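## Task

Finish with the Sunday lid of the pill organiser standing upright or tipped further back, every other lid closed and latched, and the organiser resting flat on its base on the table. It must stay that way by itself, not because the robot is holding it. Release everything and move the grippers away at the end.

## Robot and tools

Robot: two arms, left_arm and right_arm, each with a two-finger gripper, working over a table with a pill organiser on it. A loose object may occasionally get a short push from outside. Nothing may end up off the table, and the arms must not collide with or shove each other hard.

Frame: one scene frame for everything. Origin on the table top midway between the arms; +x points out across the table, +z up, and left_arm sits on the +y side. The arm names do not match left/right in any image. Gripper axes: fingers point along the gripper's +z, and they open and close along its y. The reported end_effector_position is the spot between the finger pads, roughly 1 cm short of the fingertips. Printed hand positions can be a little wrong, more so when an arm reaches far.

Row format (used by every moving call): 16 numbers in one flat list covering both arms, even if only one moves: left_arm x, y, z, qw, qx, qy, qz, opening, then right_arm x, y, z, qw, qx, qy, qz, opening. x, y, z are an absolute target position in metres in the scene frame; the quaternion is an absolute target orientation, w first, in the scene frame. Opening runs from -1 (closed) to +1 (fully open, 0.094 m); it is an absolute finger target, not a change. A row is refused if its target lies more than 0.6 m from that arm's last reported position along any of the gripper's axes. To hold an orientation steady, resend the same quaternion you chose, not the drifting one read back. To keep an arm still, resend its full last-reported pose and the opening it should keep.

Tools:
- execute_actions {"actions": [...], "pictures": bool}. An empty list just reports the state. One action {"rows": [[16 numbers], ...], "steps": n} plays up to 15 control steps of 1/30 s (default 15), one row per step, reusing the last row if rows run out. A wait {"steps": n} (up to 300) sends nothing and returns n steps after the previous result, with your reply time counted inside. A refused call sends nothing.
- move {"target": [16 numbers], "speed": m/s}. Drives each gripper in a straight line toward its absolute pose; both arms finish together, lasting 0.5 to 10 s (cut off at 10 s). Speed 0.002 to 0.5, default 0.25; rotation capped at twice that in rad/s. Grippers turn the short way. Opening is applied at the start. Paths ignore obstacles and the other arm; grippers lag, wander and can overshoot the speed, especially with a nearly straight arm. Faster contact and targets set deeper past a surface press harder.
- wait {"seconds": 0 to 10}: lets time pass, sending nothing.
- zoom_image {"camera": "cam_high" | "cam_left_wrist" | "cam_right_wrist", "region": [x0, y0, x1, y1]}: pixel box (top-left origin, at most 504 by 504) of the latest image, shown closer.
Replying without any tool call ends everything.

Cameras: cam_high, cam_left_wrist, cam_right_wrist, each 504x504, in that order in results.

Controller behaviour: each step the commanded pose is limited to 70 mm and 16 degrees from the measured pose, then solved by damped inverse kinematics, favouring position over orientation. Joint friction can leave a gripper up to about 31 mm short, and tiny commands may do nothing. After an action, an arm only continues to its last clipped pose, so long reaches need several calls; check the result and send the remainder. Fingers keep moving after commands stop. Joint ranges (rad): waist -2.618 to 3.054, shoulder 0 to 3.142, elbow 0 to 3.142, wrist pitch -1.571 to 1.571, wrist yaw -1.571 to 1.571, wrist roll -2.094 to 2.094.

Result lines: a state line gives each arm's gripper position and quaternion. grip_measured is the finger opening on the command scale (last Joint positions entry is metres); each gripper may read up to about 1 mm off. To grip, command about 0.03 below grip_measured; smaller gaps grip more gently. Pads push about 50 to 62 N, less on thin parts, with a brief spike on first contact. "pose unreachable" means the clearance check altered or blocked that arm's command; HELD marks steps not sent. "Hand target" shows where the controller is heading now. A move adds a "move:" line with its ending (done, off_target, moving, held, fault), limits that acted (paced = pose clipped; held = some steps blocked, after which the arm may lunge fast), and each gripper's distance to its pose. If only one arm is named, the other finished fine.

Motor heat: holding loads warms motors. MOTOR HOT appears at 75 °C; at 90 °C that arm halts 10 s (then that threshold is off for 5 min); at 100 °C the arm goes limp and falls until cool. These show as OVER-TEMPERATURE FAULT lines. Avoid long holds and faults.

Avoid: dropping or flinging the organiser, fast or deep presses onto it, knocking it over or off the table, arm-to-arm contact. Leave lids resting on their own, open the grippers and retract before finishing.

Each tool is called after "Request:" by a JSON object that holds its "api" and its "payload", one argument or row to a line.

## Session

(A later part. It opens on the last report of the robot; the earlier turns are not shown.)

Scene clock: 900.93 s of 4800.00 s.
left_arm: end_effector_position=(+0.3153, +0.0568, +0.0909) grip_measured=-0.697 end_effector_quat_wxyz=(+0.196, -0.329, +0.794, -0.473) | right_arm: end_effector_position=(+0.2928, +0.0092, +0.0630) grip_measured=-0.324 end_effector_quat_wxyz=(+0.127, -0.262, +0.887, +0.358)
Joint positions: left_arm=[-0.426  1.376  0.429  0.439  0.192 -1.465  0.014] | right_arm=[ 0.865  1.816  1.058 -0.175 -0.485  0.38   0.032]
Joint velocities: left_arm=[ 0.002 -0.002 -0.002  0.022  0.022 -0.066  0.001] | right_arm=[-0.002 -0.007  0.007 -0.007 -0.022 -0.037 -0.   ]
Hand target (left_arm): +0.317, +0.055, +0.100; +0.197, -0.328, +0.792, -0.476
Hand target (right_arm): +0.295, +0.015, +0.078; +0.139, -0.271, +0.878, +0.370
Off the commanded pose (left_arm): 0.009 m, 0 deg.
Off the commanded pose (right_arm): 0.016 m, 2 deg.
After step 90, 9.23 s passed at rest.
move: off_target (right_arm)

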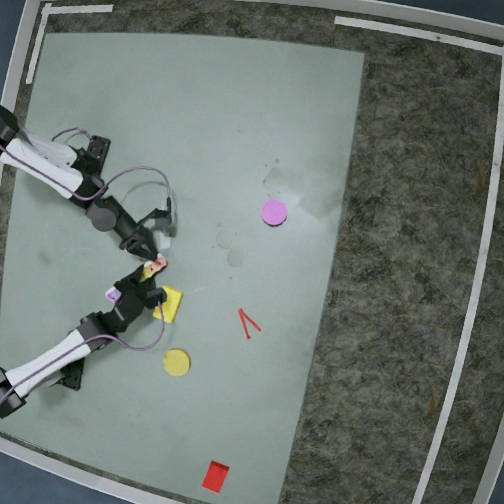

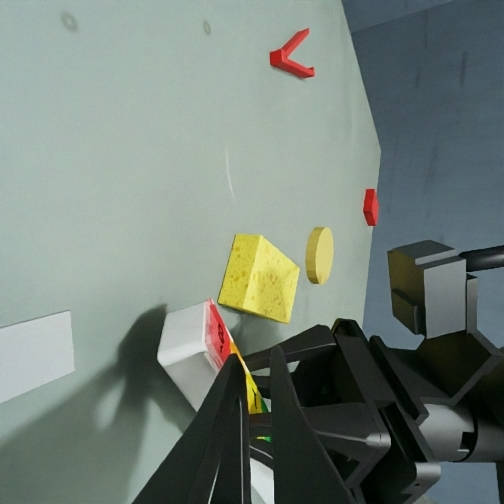

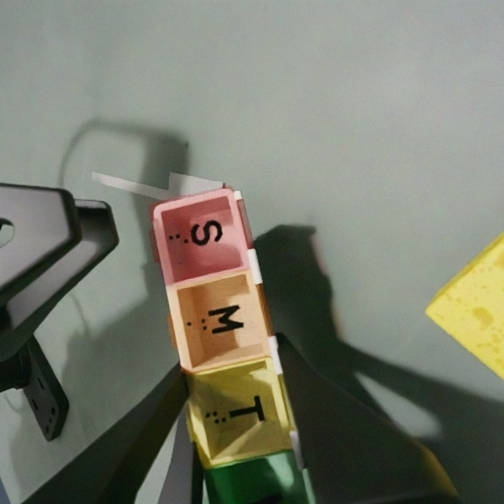

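Request:
{"api": "move", "payload": {
  "target": [0.297,0.068,0.070,0.197,-0.328,0.792,-0.476,-0.6,0.295,0.015,0.078,0.139,-0.271,0.878,0.370,-0.4],
  "speed": 0.03
}}

Request:
{"api": "move", "payload": {
  "target": [0.318,0.052,0.072,0.197,-0.328,0.792,-0.476,-0.6,0.295,0.015,0.078,0.139,-0.271,0.878,0.370,-0.4],
  "speed": 0.025
}}

Request:
{"api": "zoom_image", "payload": {
  "camera": "cam_left_wrist",
  "region": [130,250,330,450]
}}

Scene clock: 923.87 s of 4800.00 s.
left_arm: end_effector_position=(+0.3024, +0.0650, +0.0765) grip_measured=-0.603 end_effector_quat_wxyz=(+0.200, -0.326, +0.790, -0.479) | right_arm: end_effector_position=(+0.2927, +0.0092, +0.0630) grip_measured=-0.324 end_effector_quat_wxyz=(+0.127, -0.262, +0.887, +0.358)
Joint positions: left_arm=[-0.426  1.376  0.328  0.56   0.192 -1.465  0.019] | right_arm=[ 0.865  1.816  1.058 -0.175 -0.486  0.38   0.032]
Joint velocities: left_arm=[-0.012 -0.012  0.002  0.051  0.022  0.022 -0.   ] | right_arm=[ 0.007 -0.007 -0.002  0.007 -0.022  0.007  0.001]
Hand target (left_arm): +0.297, +0.068, +0.070; +0.197, -0.328, +0.792, -0.476
Hand target (right_arm): +0.295, +0.015, +0.078; +0.139, -0.271, +0.878, +0.370
Off the commanded pose (left_arm): 0.009 m, 1 deg.
Off the commanded pose (right_arm): 0.016 m, 2 deg.
After step 90, 18.73 s passed at rest.
move: off_target (right_arm)

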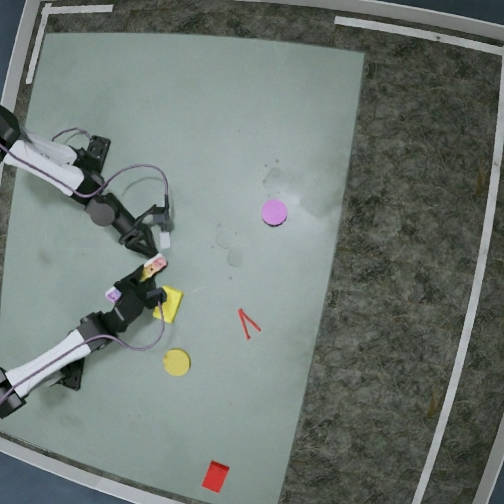

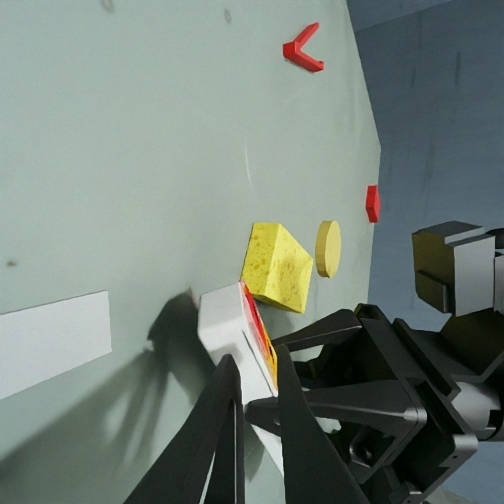

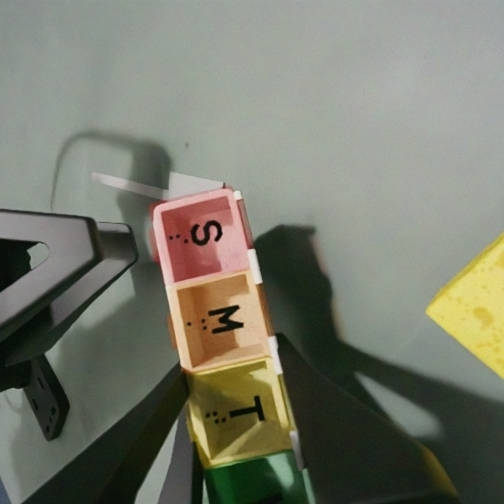

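Scene clock: 924.93 s of 4800.00 s.
left_arm: end_effector_position=(+0.3146, +0.0573, +0.0739) grip_measured=-0.603 end_effector_quat_wxyz=(+0.199, -0.327, +0.791, -0.477) | right_arm: end_effector_position=(+0.2933, +0.0088, +0.0627) grip_measured=-0.324 end_effector_quat_wxyz=(+0.128, -0.262, +0.888, +0.357)
Joint positions: left_arm=[-0.426  1.451  0.38   0.575  0.192 -1.465  0.019] | right_arm=[ 0.865  1.816  1.058 -0.176 -0.481  0.38   0.032]
Joint velocities: left_arm=[-0.022 -0.007 -0.002 -0.066 -0.007  0.066 -0.001] | right_arm=[ 0.012 -0.017 -0.012 -0.066 -0.037  0.022  0.002]
Hand target (left_arm): +0.318, +0.052, +0.072; +0.197, -0.328, +0.792, -0.476
Hand target (right_arm): +0.295, +0.015, +0.078; +0.139, -0.271, +0.878, +0.370
Off the commanded pose (left_arm): 0.007 m, 0 deg.
Off the commanded pose (right_arm): 0.017 m, 2 deg.
move: off_target (right_arm)

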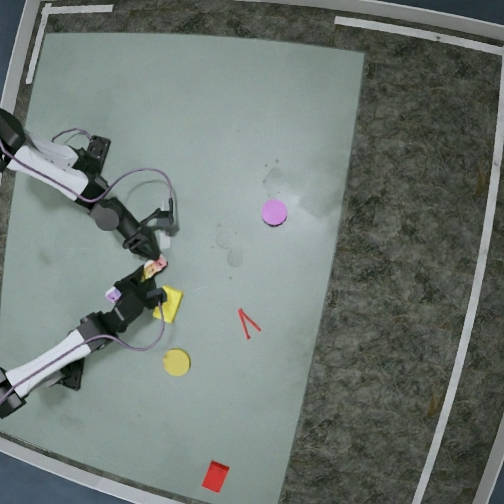

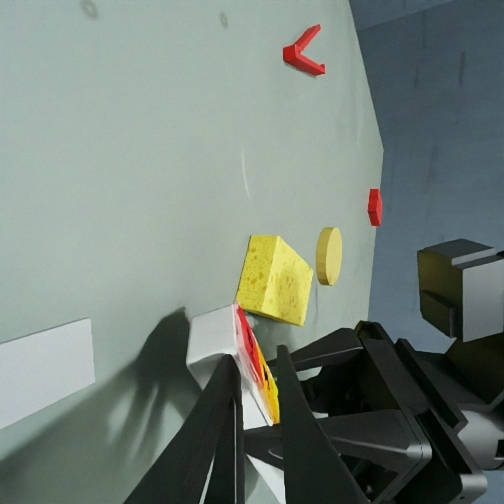

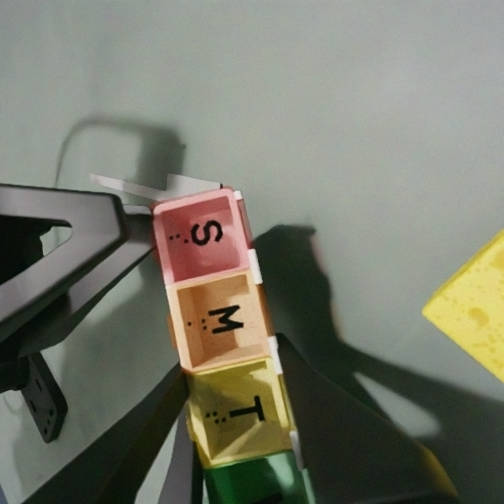

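Region (130, 250, 330, 450) of cam_left_wrist's 504x504 image, scaled by 2.520, with more detail than that image has.

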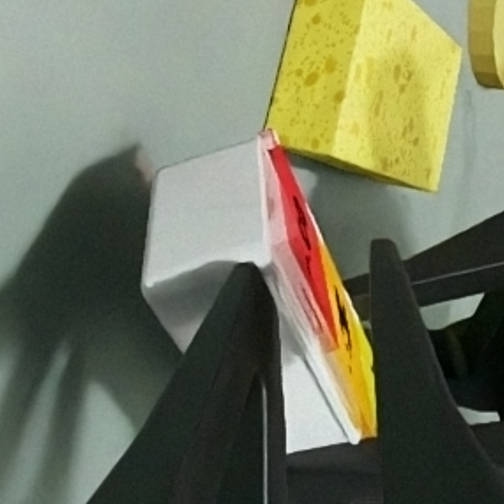

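Request:
{"api": "move", "payload": {
  "target": [0.320,0.050,0.073,0.197,-0.328,0.792,-0.476,-0.82,0.295,0.015,0.078,0.139,-0.271,0.878,0.370,-0.4],
  "speed": 0.02
}}

Request:
{"api": "zoom_image", "payload": {
  "camera": "cam_left_wrist",
  "region": [130,250,330,450]
}}

Scene clock: 932.13 s of 4800.00 s.
left_arm: end_effector_position=(+0.3151, +0.0577, +0.0700) grip_measured=-0.818 end_effector_quat_wxyz=(+0.196, -0.330, +0.795, -0.470) | right_arm: end_effector_position=(+0.2946, +0.0082, +0.0623) grip_measured=-0.324 end_effector_quat_wxyz=(+0.130, -0.261, +0.889, +0.354)
Joint positions: left_arm=[-0.426  1.462  0.386  0.564  0.188 -1.465  0.009] | right_arm=[ 0.864  1.816  1.058 -0.175 -0.475  0.38   0.032]
Joint velocities: left_arm=[-0.002 -0.007  0.002  0.007 -0.051 -0.037  0.   ] | right_arm=[-0.012 -0.002 -0.012 -0.007  0.081 -0.022 -0.001]
Hand target (left_arm): +0.320, +0.050, +0.073; +0.197, -0.328, +0.792, -0.476
Hand target (right_arm): +0.295, +0.015, +0.078; +0.139, -0.271, +0.878, +0.370
Off the commanded pose (left_arm): 0.010 m, 1 deg.
Off the commanded pose (right_arm): 0.017 m, 3 deg.
After step 90, 2.90 s passed at rest.
move: off_target (right_arm)

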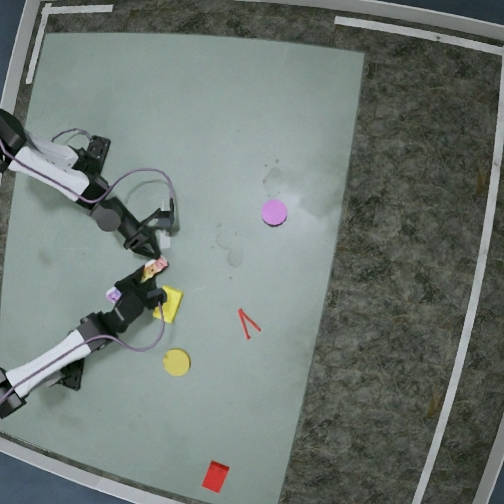

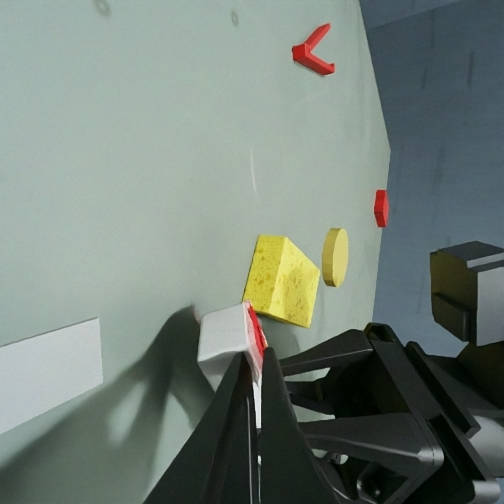

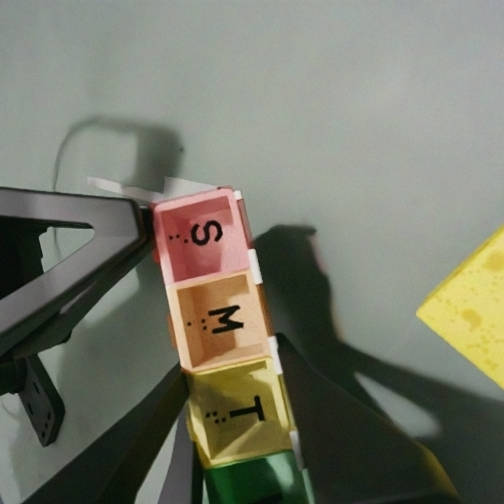

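Region (130, 250, 330, 450) of cam_left_wrist's 504x504 image, scaled by 2.520, with more detail than that image has.

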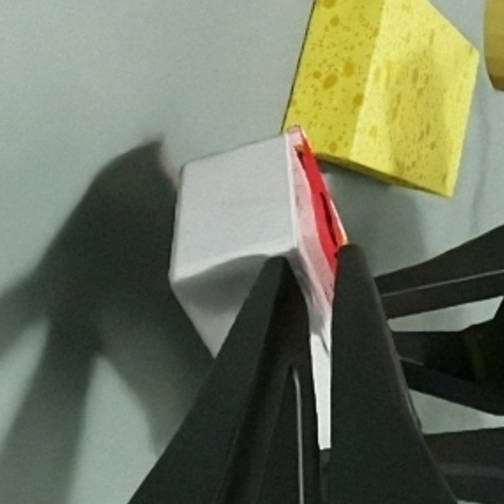

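Request:
{"api": "move", "payload": {
  "target": [0.328,0.043,0.070,0.197,-0.328,0.792,-0.476,-0.82,0.295,0.015,0.078,0.139,-0.271,0.878,0.370,-0.4],
  "speed": 0.02
}}

Request:
{"api": "move", "payload": {
  "target": [0.331,0.040,0.080,0.197,-0.328,0.792,-0.476,-0.9,0.295,0.015,0.078,0.139,-0.271,0.878,0.370,-0.4],
  "speed": 0.02
}}

Request:
{"api": "zoom_image", "payload": {
  "camera": "cam_left_wrist",
  "region": [130,250,330,450]
}}

Scene clock: 944.37 s of 4800.00 s.
left_arm: end_effector_position=(+0.3217, +0.0518, +0.0659) grip_measured=-0.818 end_effector_quat_wxyz=(+0.193, -0.331, +0.797, -0.467) | right_arm: end_effector_position=(+0.2997, +0.0029, +0.0592) grip_measured=-0.324 end_effector_quat_wxyz=(+0.135, -0.253, +0.895, +0.341)
Joint positions: left_arm=[-0.431  1.513  0.419  0.573  0.185 -1.467  0.009] | right_arm=[ 0.857  1.816  1.058 -0.186 -0.447  0.38   0.032]
Joint velocities: left_arm=[ 0.012 -0.017 -0.012 -0.007 -0.037  0.022 -0.001] | right_arm=[-0.027  0.002  0.007  0.051 -0.022 -0.066  0.   ]
Hand target (left_arm): +0.328, +0.044, +0.071; +0.197, -0.328, +0.792, -0.476
Hand target (right_arm): +0.295, +0.014, +0.078; +0.139, -0.271, +0.878, +0.370
Off the commanded pose (left_arm): 0.012 m, 1 deg.
Off the commanded pose (right_arm): 0.023 m, 4 deg.
After step 90, 7.83 s passed at rest.
move: off_target (left_arm, right_arm)

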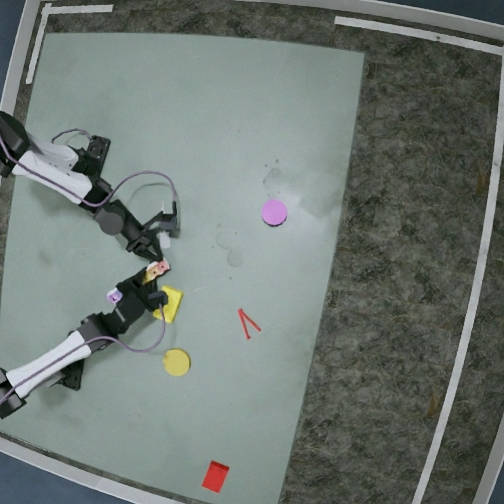

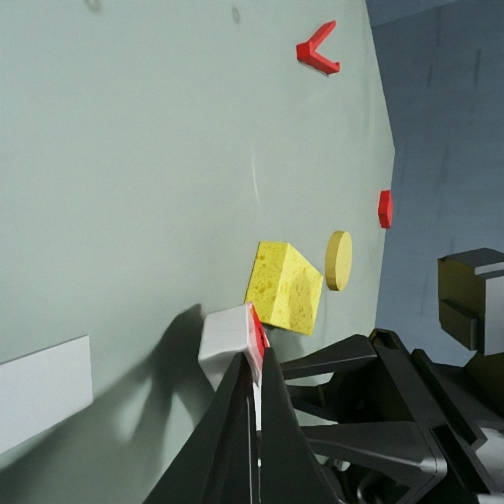

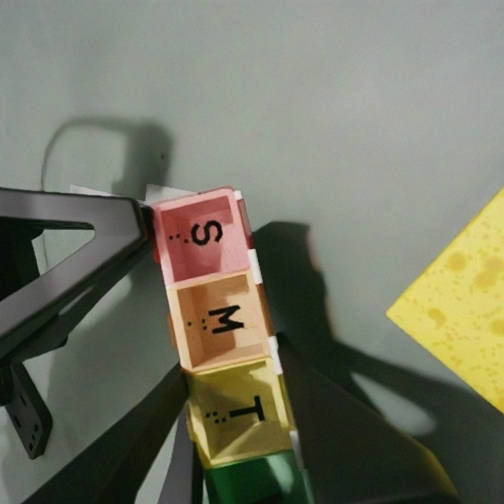

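Scene clock: 946.50 s of 4800.00 s.
left_arm: end_effector_position=(+0.3233, +0.0509, +0.0648) grip_measured=-0.897 end_effector_quat_wxyz=(+0.189, -0.336, +0.802, -0.456) | right_arm: end_effector_position=(+0.3014, +0.0018, +0.0587) grip_measured=-0.324 end_effector_quat_wxyz=(+0.138, -0.251, +0.896, +0.338)
Joint positions: left_arm=[-0.434  1.513  0.445  0.521  0.177 -1.469  0.005] | right_arm=[ 0.856  1.816  1.058 -0.186 -0.439  0.38   0.032]
Joint velocities: left_arm=[-0.012  0.007 -0.027 -0.095 -0.022 -0.007 -0.   ] | right_arm=[-0.022  0.017  0.002  0.007  0.037  0.007  0.   ]
Hand target (left_arm): +0.330, +0.041, +0.080; +0.197, -0.328, +0.792, -0.476
Hand target (right_arm): +0.294, +0.014, +0.078; +0.139, -0.271, +0.878, +0.369
Off the commanded pose (left_arm): 0.020 m, 3 deg.
Off the commanded pose (right_arm): 0.024 m, 5 deg.
move: off_target (left_arm, right_arm)

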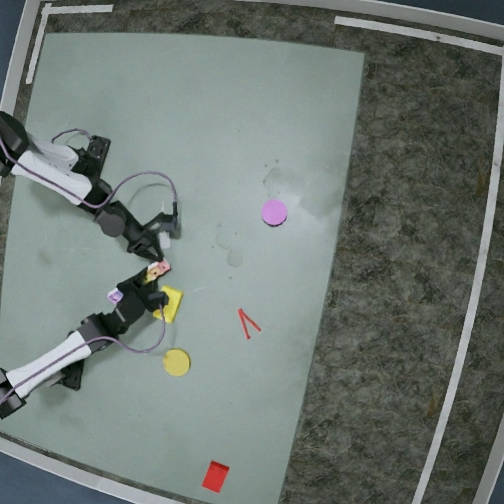

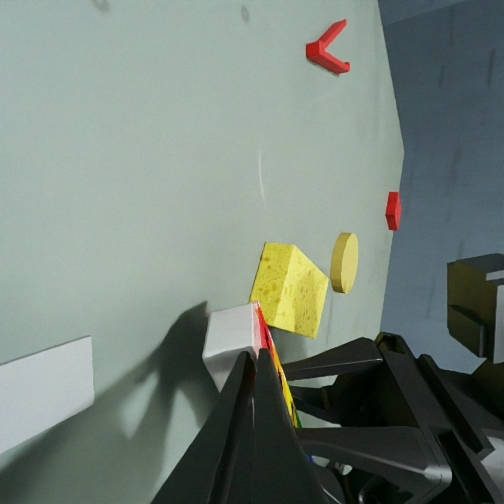

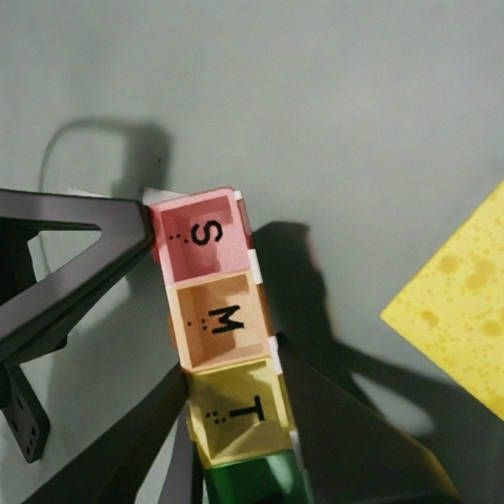

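Region (130, 250, 330, 450) of cam_left_wrist's 504x504 image, scaled by 2.520, with more detail than that image has.

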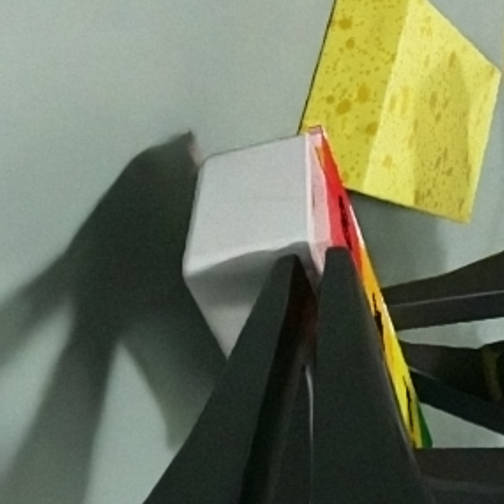

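Request:
{"api": "move", "payload": {
  "target": [0.338,0.036,0.105,0.197,-0.328,0.792,-0.476,-0.9,0.290,0.016,0.045,0.139,-0.271,0.878,0.370,-0.4],
  "speed": 0.03
}}

Request:
{"api": "zoom_image", "payload": {
  "camera": "cam_left_wrist",
  "region": [130,250,330,450]
}}

Scene clock: 964.40 s of 4800.00 s.
left_arm: end_effector_position=(+0.3273, +0.0569, +0.0656) grip_measured=-0.897 end_effector_quat_wxyz=(+0.186, -0.356, +0.814, -0.419) | right_arm: end_effector_position=(+0.3068, +0.0094, +0.0545) grip_measured=-0.324 end_effector_quat_wxyz=(+0.161, -0.257, +0.883, +0.357)
Joint positions: left_arm=[-0.434  1.483  0.514  0.344  0.135 -1.469  0.005] | right_arm=[ 0.855  1.838  1.02  -0.061 -0.451  0.38   0.032]
Joint velocities: left_arm=[-0.007 -0.032  0.002 -0.066  0.007 -0.022  0.   ] | right_arm=[ 0.007 -0.002 -0.027 -0.037 -0.007  0.066 -0.001]
Hand target (left_arm): +0.336, +0.038, +0.105; +0.197, -0.327, +0.793, -0.475
Hand target (right_arm): +0.290, +0.016, +0.045; +0.138, -0.270, +0.878, +0.370
Off the commanded pose (left_arm): 0.046 m, 8 deg.
Off the commanded pose (right_arm): 0.020 m, 3 deg.
After step 90, 13.17 s passed at rest.
move: off_target (left_arm, right_arm)

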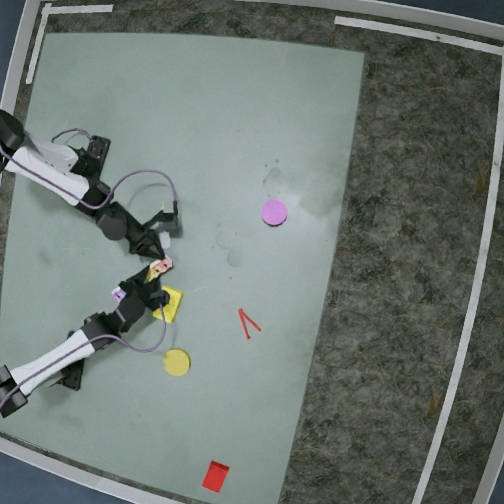

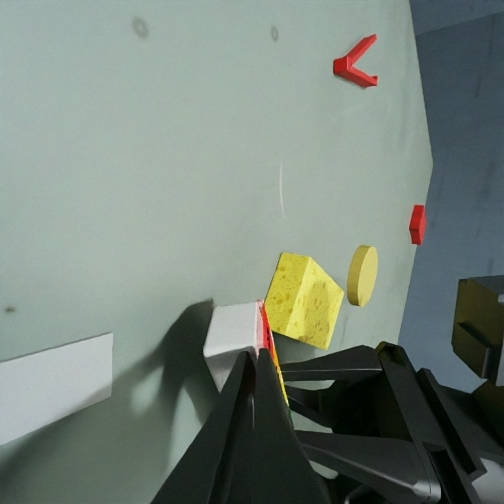

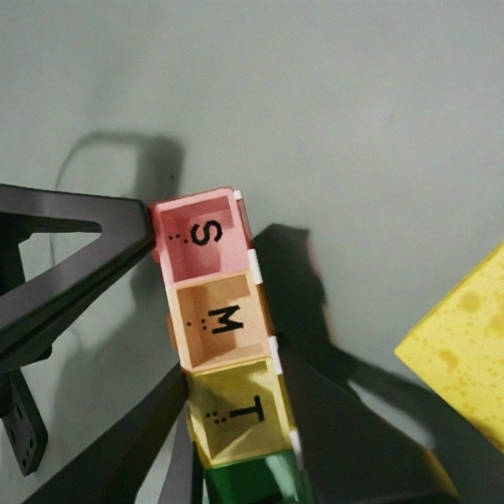

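Region (130, 250, 330, 450) of cam_left_wrist's 504x504 image, scaled by 2.520, with more detail than that image has.

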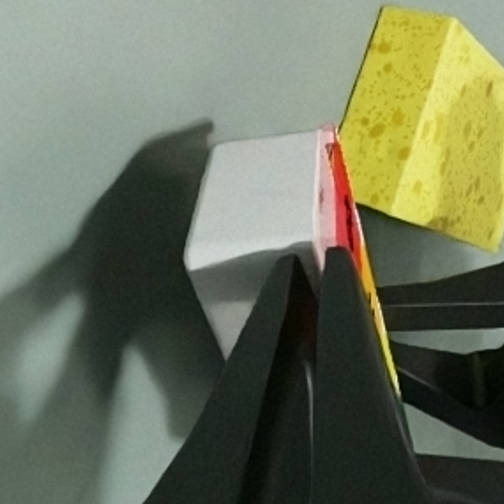

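Request:
{"api": "move", "payload": {
  "target": [0.300,0.068,0.075,0.197,-0.328,0.792,-0.476,-0.6,0.295,0.015,0.078,0.139,-0.271,0.878,0.370,-0.4],
  "speed": 0.03
}}

Scene clock: 987.90 s of 4800.00 s.
left_arm: end_effector_position=(+0.3036, +0.0619, +0.0754) grip_measured=-0.603 end_effector_quat_wxyz=(+0.196, -0.328, +0.793, -0.474) | right_arm: end_effector_position=(+0.2967, +0.0063, +0.0621) grip_measured=-0.324 end_effector_quat_wxyz=(+0.131, -0.258, +0.888, +0.358)
Joint positions: left_arm=[-0.434  1.387  0.348  0.536  0.186 -1.469  0.019] | right_arm=[ 0.854  1.816  1.052 -0.166 -0.485  0.38   0.032]
Joint velocities: left_arm=[ 0.012  0.007 -0.017 -0.022 -0.007 -0.066 -0.001] | right_arm=[-0.002  0.002 -0.012 -0.022 -0.007 -0.066  0.   ]
Hand target (left_arm): +0.300, +0.067, +0.074; +0.198, -0.328, +0.792, -0.476
Hand target (right_arm): +0.294, +0.015, +0.078; +0.139, -0.271, +0.878, +0.370
Off the commanded pose (left_arm): 0.007 m, 0 deg.
Off the commanded pose (right_arm): 0.018 m, 3 deg.
After step 90, 17.97 s passed at rest.
move: off_target (right_arm)

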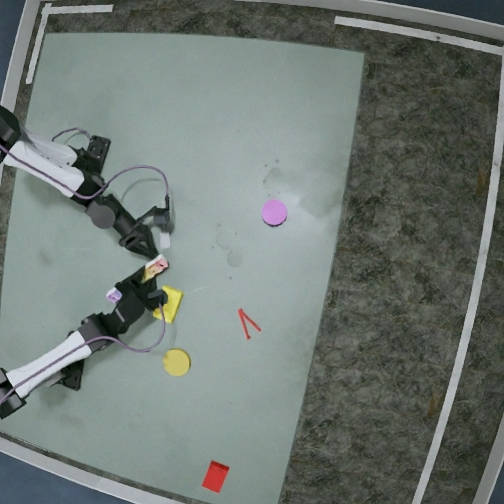

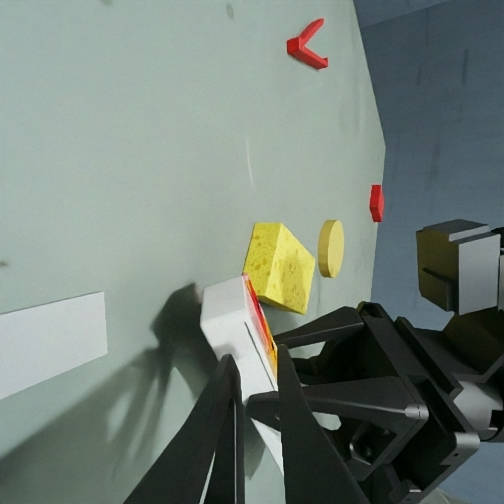

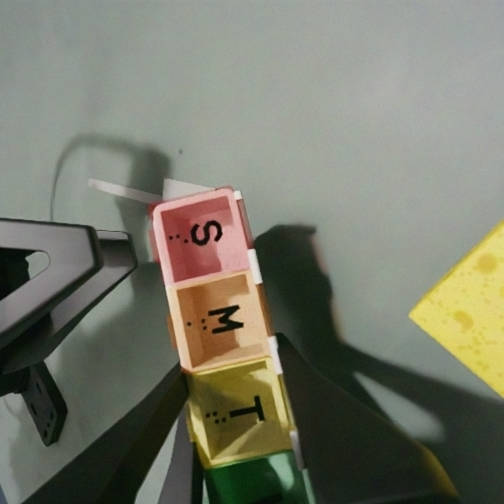

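Request:
{"api": "move", "payload": {
  "target": [0.322,0.049,0.070,0.197,-0.328,0.792,-0.476,-0.6,0.295,0.015,0.078,0.139,-0.271,0.878,0.370,-0.4],
  "speed": 0.02
}}

Request:
{"api": "zoom_image", "payload": {
  "camera": "cam_left_wrist",
  "region": [170,270,330,430]
}}

Scene clock: 998.07 s of 4800.00 s.
left_arm: end_effector_position=(+0.3173, +0.0529, +0.0717) grip_measured=-0.603 end_effector_quat_wxyz=(+0.197, -0.327, +0.792, -0.476) | right_arm: end_effector_position=(+0.2963, +0.0051, +0.0608) grip_measured=-0.324 end_effector_quat_wxyz=(+0.129, -0.257, +0.890, +0.355)
Joint positions: left_arm=[-0.434  1.481  0.394  0.589  0.187 -1.469  0.019] | right_arm=[ 0.854  1.816  1.052 -0.173 -0.481  0.38   0.032]
Joint velocities: left_arm=[-0.022 -0.012 -0.017  0.022  0.007 -0.051 -0.   ] | right_arm=[-0.012 -0.002  0.007 -0.007  0.022 -0.037  0.001]
Hand target (left_arm): +0.322, +0.049, +0.070; +0.197, -0.328, +0.792, -0.476
Hand target (right_arm): +0.295, +0.015, +0.078; +0.139, -0.271, +0.878, +0.370
Off the commanded pose (left_arm): 0.006 m, 0 deg.
Off the commanded pose (right_arm): 0.020 m, 3 deg.
After step 90, 5.80 s passed at rest.
move: off_target (right_arm)

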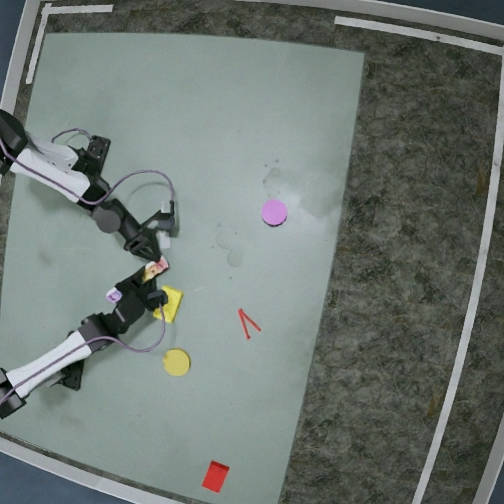

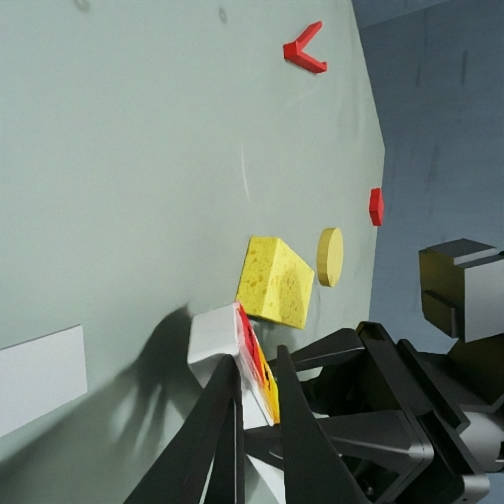

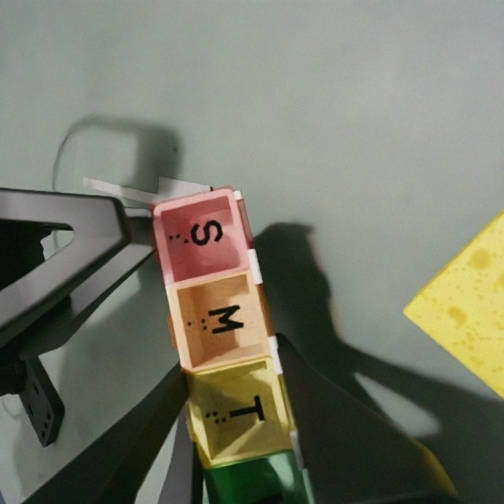

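Region (170, 270, 330, 430) of cam_left_wrist's 504x504 image, scaled by 3.150, with more detail than that image has.

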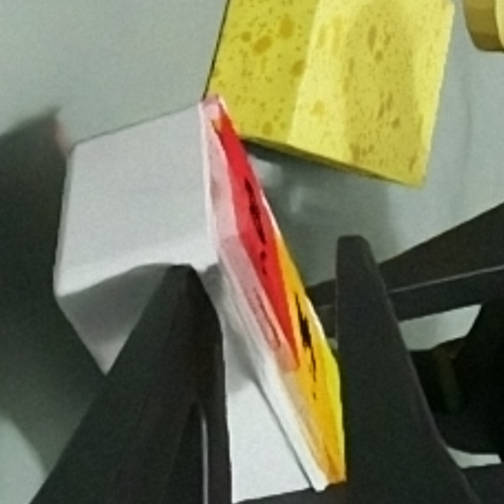

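Request:
{"api": "move", "payload": {
  "target": [0.324,0.047,0.074,0.197,-0.328,0.792,-0.476,-1,0.295,0.015,0.078,0.139,-0.271,0.878,0.370,-0.4],
  "speed": 0.02
}}

Request:
{"api": "zoom_image", "payload": {
  "camera": "cam_left_wrist",
  "region": [150,250,330,430]
}}

Scene clock: 1004.30 s of 4800.00 s.
left_arm: end_effector_position=(+0.3222, +0.0497, +0.0791) grip_measured=-0.995 end_effector_quat_wxyz=(+0.202, -0.324, +0.788, -0.483) | right_arm: end_effector_position=(+0.2955, +0.0053, +0.0610) grip_measured=-0.324 end_effector_quat_wxyz=(+0.127, -0.257, +0.889, +0.357)
Joint positions: left_arm=[-0.434  1.481  0.414  0.589  0.186 -1.469  0.   ] | right_arm=[ 0.854  1.816  1.052 -0.175 -0.486  0.38   0.032]
Joint velocities: left_arm=[-0.002  0.002  0.002 -0.022  0.022 -0.022  0.   ] | right_arm=[-0.017 -0.002  0.012 -0.037  0.007 -0.051 -0.001]
Hand target (left_arm): +0.324, +0.047, +0.074; +0.197, -0.328, +0.792, -0.476
Hand target (right_arm): +0.294, +0.014, +0.078; +0.139, -0.271, +0.878, +0.370
Off the commanded pose (left_arm): 0.006 m, 1 deg.
Off the commanded pose (right_arm): 0.020 m, 3 deg.
After step 90, 1.70 s passed at rest.
move: off_target (right_arm)

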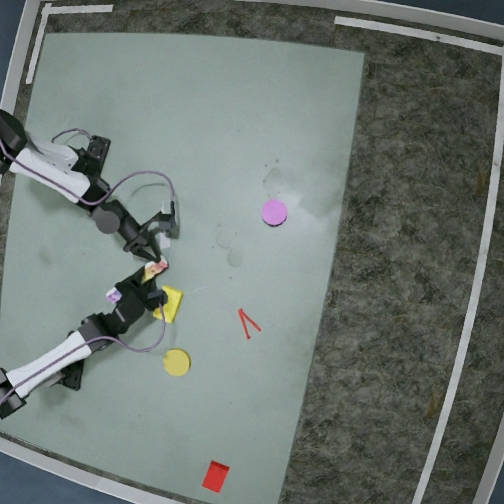

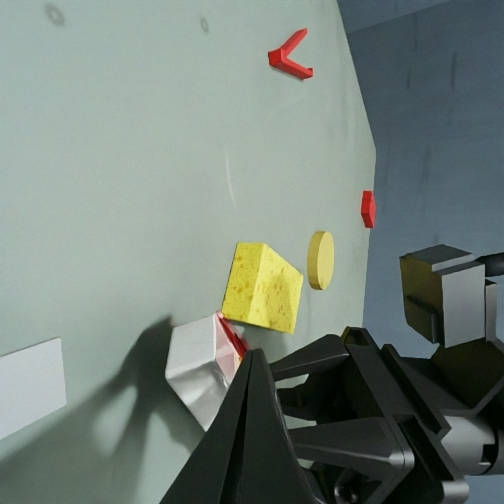

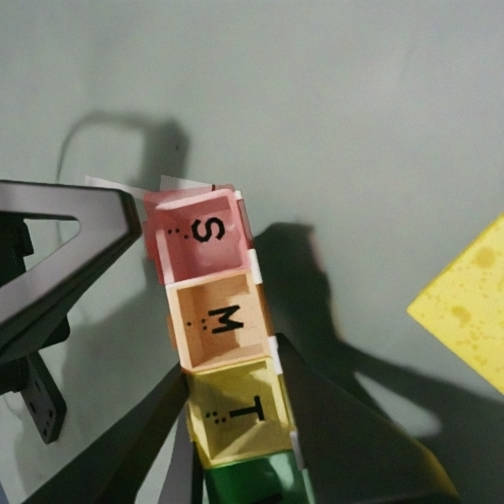

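Region (150, 250, 330, 430) of cam_left_wrist's 504x504 image, scaled by 2.800, with more detail than that image has.

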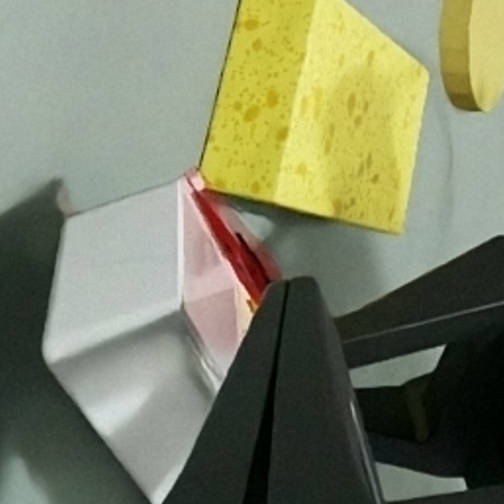

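Request:
{"api": "move", "payload": {
  "target": [0.334,0.039,0.090,0.197,-0.328,0.792,-0.476,-1,0.295,0.015,0.078,0.139,-0.271,0.878,0.370,-0.4],
  "speed": 0.015
}}

Request:
{"api": "zoom_image", "payload": {
  "camera": "cam_left_wrist",
  "region": [130,230,350,450]
}}

Scene clock: 1012.87 s of 4800.00 s.
left_arm: end_effector_position=(+0.3345, +0.0418, +0.0944) grip_measured=-0.995 end_effector_quat_wxyz=(+0.204, -0.323, +0.786, -0.485) | right_arm: end_effector_position=(+0.2953, +0.0053, +0.0610) grip_measured=-0.324 end_effector_quat_wxyz=(+0.127, -0.257, +0.889, +0.357)
Joint positions: left_arm=[-0.434  1.481  0.491  0.519  0.186 -1.469  0.   ] | right_arm=[ 0.854  1.816  1.052 -0.175 -0.486  0.38   0.032]
Joint velocities: left_arm=[ 0.002  0.002 -0.012 -0.095  0.022  0.007 -0.   ] | right_arm=[ 0.017 -0.022 -0.002  0.022 -0.022 -0.022  0.   ]
Hand target (left_arm): +0.334, +0.039, +0.090; +0.197, -0.328, +0.792, -0.476
Hand target (right_arm): +0.294, +0.014, +0.078; +0.139, -0.271, +0.878, +0.370
Off the commanded pose (left_arm): 0.005 m, 2 deg.
Off the commanded pose (right_arm): 0.020 m, 3 deg.
After step 90, 3.63 s passed at rest.
move: off_target (right_arm)

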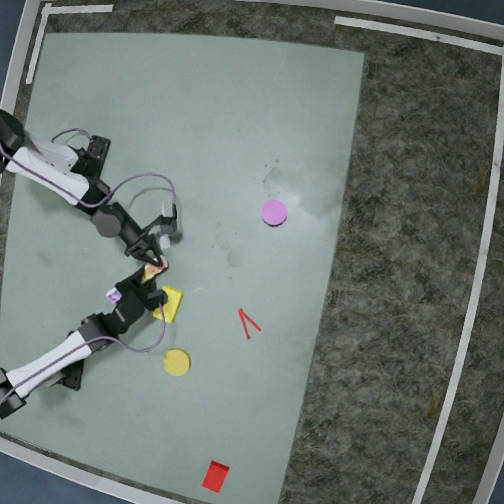

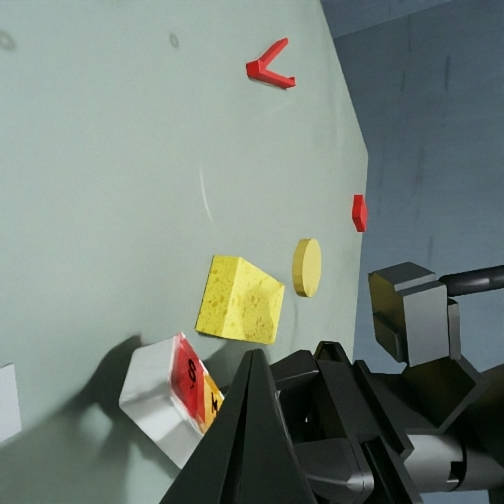

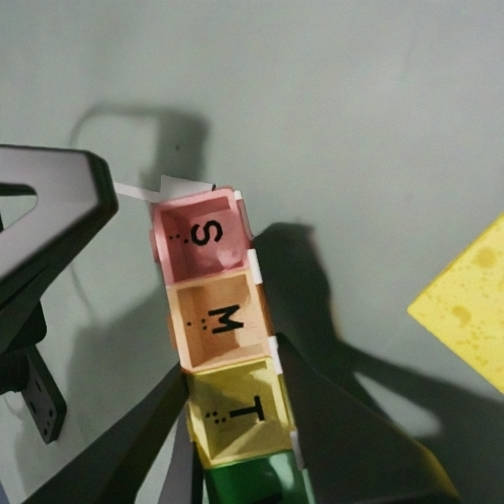

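Region (130, 230, 350, 450) of cam_left_wrist's 504x504 image, scaled by 2.291, with more detail than that image has.

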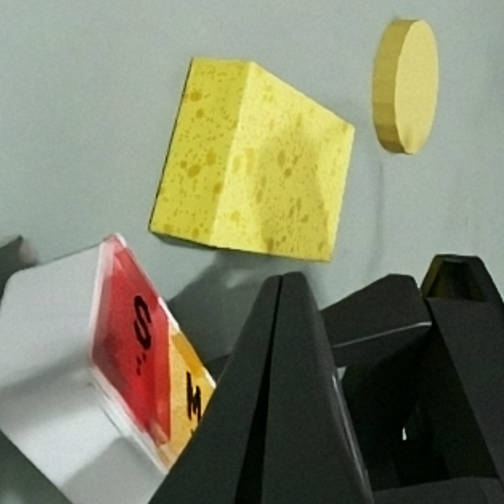

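Request:
{"api": "move", "payload": {
  "target": [0.303,0.066,0.084,0.197,-0.328,0.792,-0.476,-0.3,0.295,0.015,0.078,0.139,-0.271,0.878,0.370,-0.4],
  "speed": 0.03
}}

Scene clock: 1043.80 s of 4800.00 s.
left_arm: end_effector_position=(+0.3099, +0.0576, +0.0930) grip_measured=-0.303 end_effector_quat_wxyz=(+0.205, -0.322, +0.785, -0.488) | right_arm: end_effector_position=(+0.2953, +0.0053, +0.0610) grip_measured=-0.324 end_effector_quat_wxyz=(+0.127, -0.257, +0.889, +0.357)
Joint positions: left_arm=[-0.434  1.359  0.38   0.515  0.187 -1.469  0.033] | right_arm=[ 0.854  1.816  1.052 -0.175 -0.486  0.38   0.032]
Joint velocities: left_arm=[ 0.007  0.002  0.002  0.007 -0.007  0.007  0.   ] | right_arm=[ 0.012 -0.002 -0.002 -0.051 -0.022  0.007  0.   ]
Hand target (left_arm): +0.303, +0.065, +0.083; +0.197, -0.328, +0.792, -0.476
Hand target (right_arm): +0.294, +0.014, +0.078; +0.139, -0.271, +0.878, +0.370
Off the commanded pose (left_arm): 0.014 m, 2 deg.
Off the commanded pose (right_arm): 0.020 m, 3 deg.
After step 90, 26.33 s passed at rest.
move: off_target (left_arm, right_arm)

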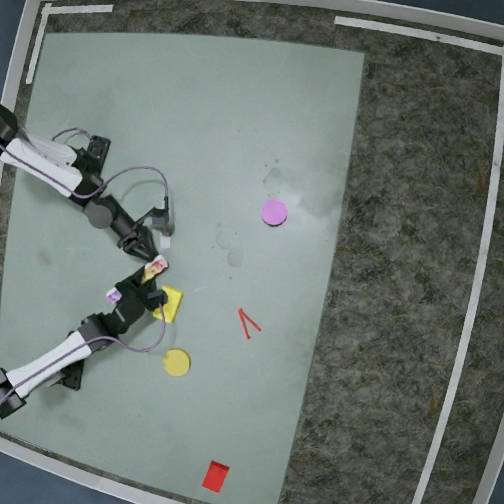

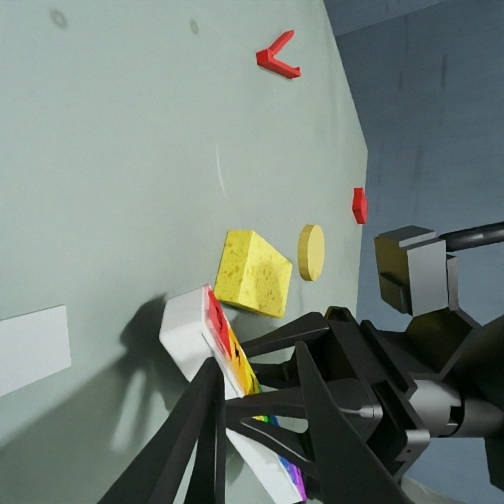

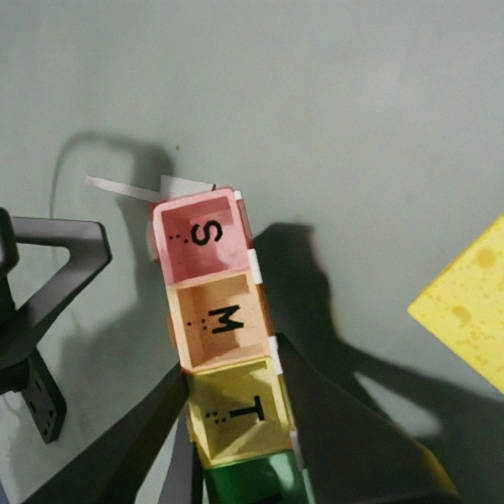

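Request:
{"api": "move", "payload": {
  "target": [0.308,0.059,0.078,0.197,-0.328,0.792,-0.476,-0.3,0.295,0.015,0.078,0.139,-0.271,0.878,0.370,-0.4],
  "speed": 0.02
}}

Scene clock: 1051.73 s of 4800.00 s.
left_arm: end_effector_position=(+0.3107, +0.0571, +0.0949) grip_measured=-0.303 end_effector_quat_wxyz=(+0.207, -0.320, +0.783, -0.491) | right_arm: end_effector_position=(+0.2953, +0.0054, +0.0610) grip_measured=-0.324 end_effector_quat_wxyz=(+0.126, -0.257, +0.889, +0.357)
Joint positions: left_arm=[-0.434  1.359  0.38   0.524  0.187 -1.469  0.033] | right_arm=[ 0.854  1.816  1.052 -0.175 -0.487  0.38   0.032]
Joint velocities: left_arm=[-0.007 -0.007  0.007  0.037 -0.007  0.095  0.   ] | right_arm=[-0.012 -0.017 -0.007 -0.022  0.022  0.037 -0.001]
Hand target (left_arm): +0.307, +0.060, +0.079; +0.197, -0.328, +0.792, -0.476
Hand target (right_arm): +0.294, +0.014, +0.078; +0.139, -0.271, +0.878, +0.370
Off the commanded pose (left_arm): 0.017 m, 2 deg.
Off the commanded pose (right_arm): 0.020 m, 3 deg.
After step 90, 3.43 s passed at rest.
move: off_target (left_arm, right_arm)

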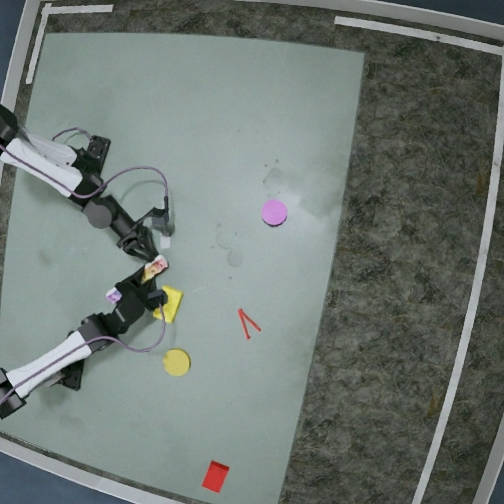

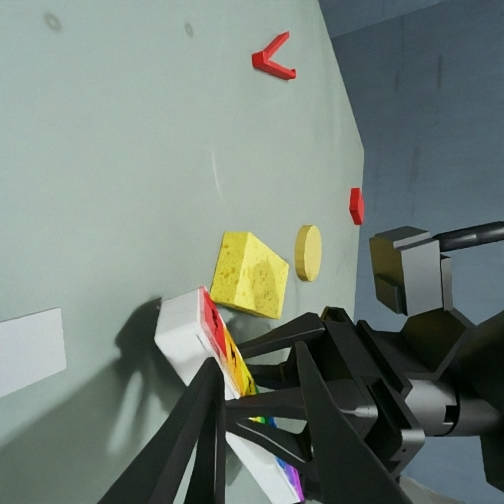

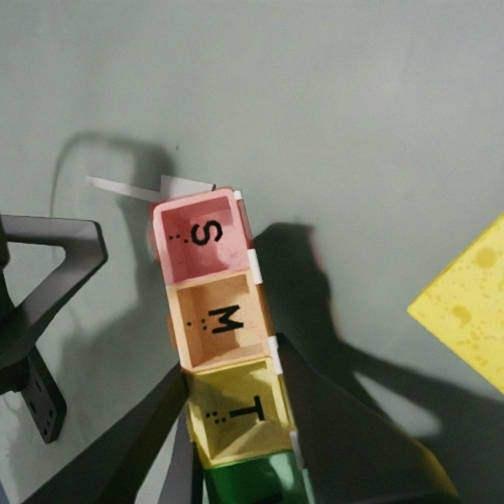

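Stuck; command lower/back more.

Request:
{"api": "move", "payload": {
  "target": [0.300,0.064,0.066,0.197,-0.328,0.792,-0.476,-0.3,0.295,0.015,0.078,0.139,-0.271,0.878,0.370,-0.4],
  "speed": 0.03
}}

Scene clock: 1056.67 s of 4800.00 s.
left_arm: end_effector_position=(+0.3055, +0.0604, +0.0831) grip_measured=-0.303 end_effector_quat_wxyz=(+0.207, -0.321, +0.783, -0.490) | right_arm: end_effector_position=(+0.2953, +0.0054, +0.0610) grip_measured=-0.324 end_effector_quat_wxyz=(+0.126, -0.257, +0.889, +0.357)
Joint positions: left_arm=[-0.434  1.384  0.334  0.594  0.187 -1.469  0.033] | right_arm=[ 0.854  1.816  1.052 -0.175 -0.487  0.38   0.032]
Joint velocities: left_arm=[ 0.017  0.002  0.022 -0.037  0.007 -0.022 -0.001] | right_arm=[-0.002  0.007 -0.012 -0.095  0.051  0.037  0.   ]
Hand target (left_arm): +0.299, +0.064, +0.067; +0.197, -0.328, +0.792, -0.476
Hand target (right_arm): +0.294, +0.014, +0.078; +0.139, -0.271, +0.878, +0.370
Off the commanded pose (left_arm): 0.018 m, 2 deg.
Off the commanded pose (right_arm): 0.020 m, 3 deg.
After step 90, 0.57 s passed at rest.
move: off_target (left_arm, right_arm)

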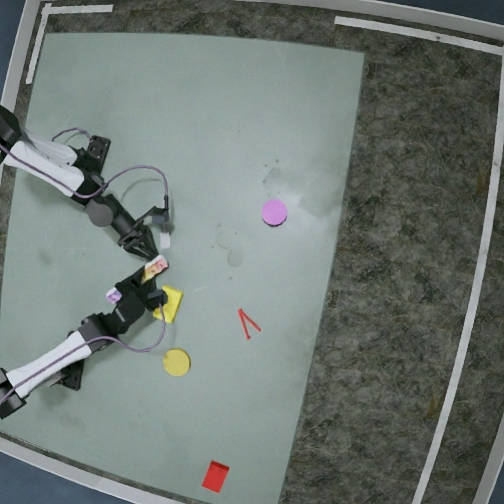

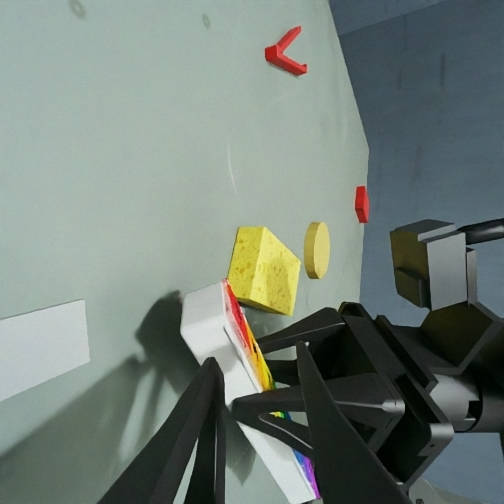

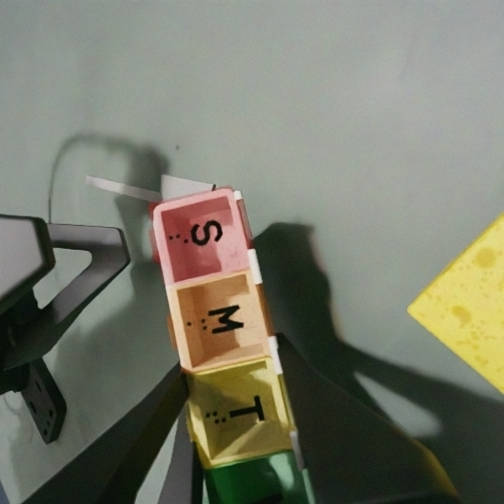

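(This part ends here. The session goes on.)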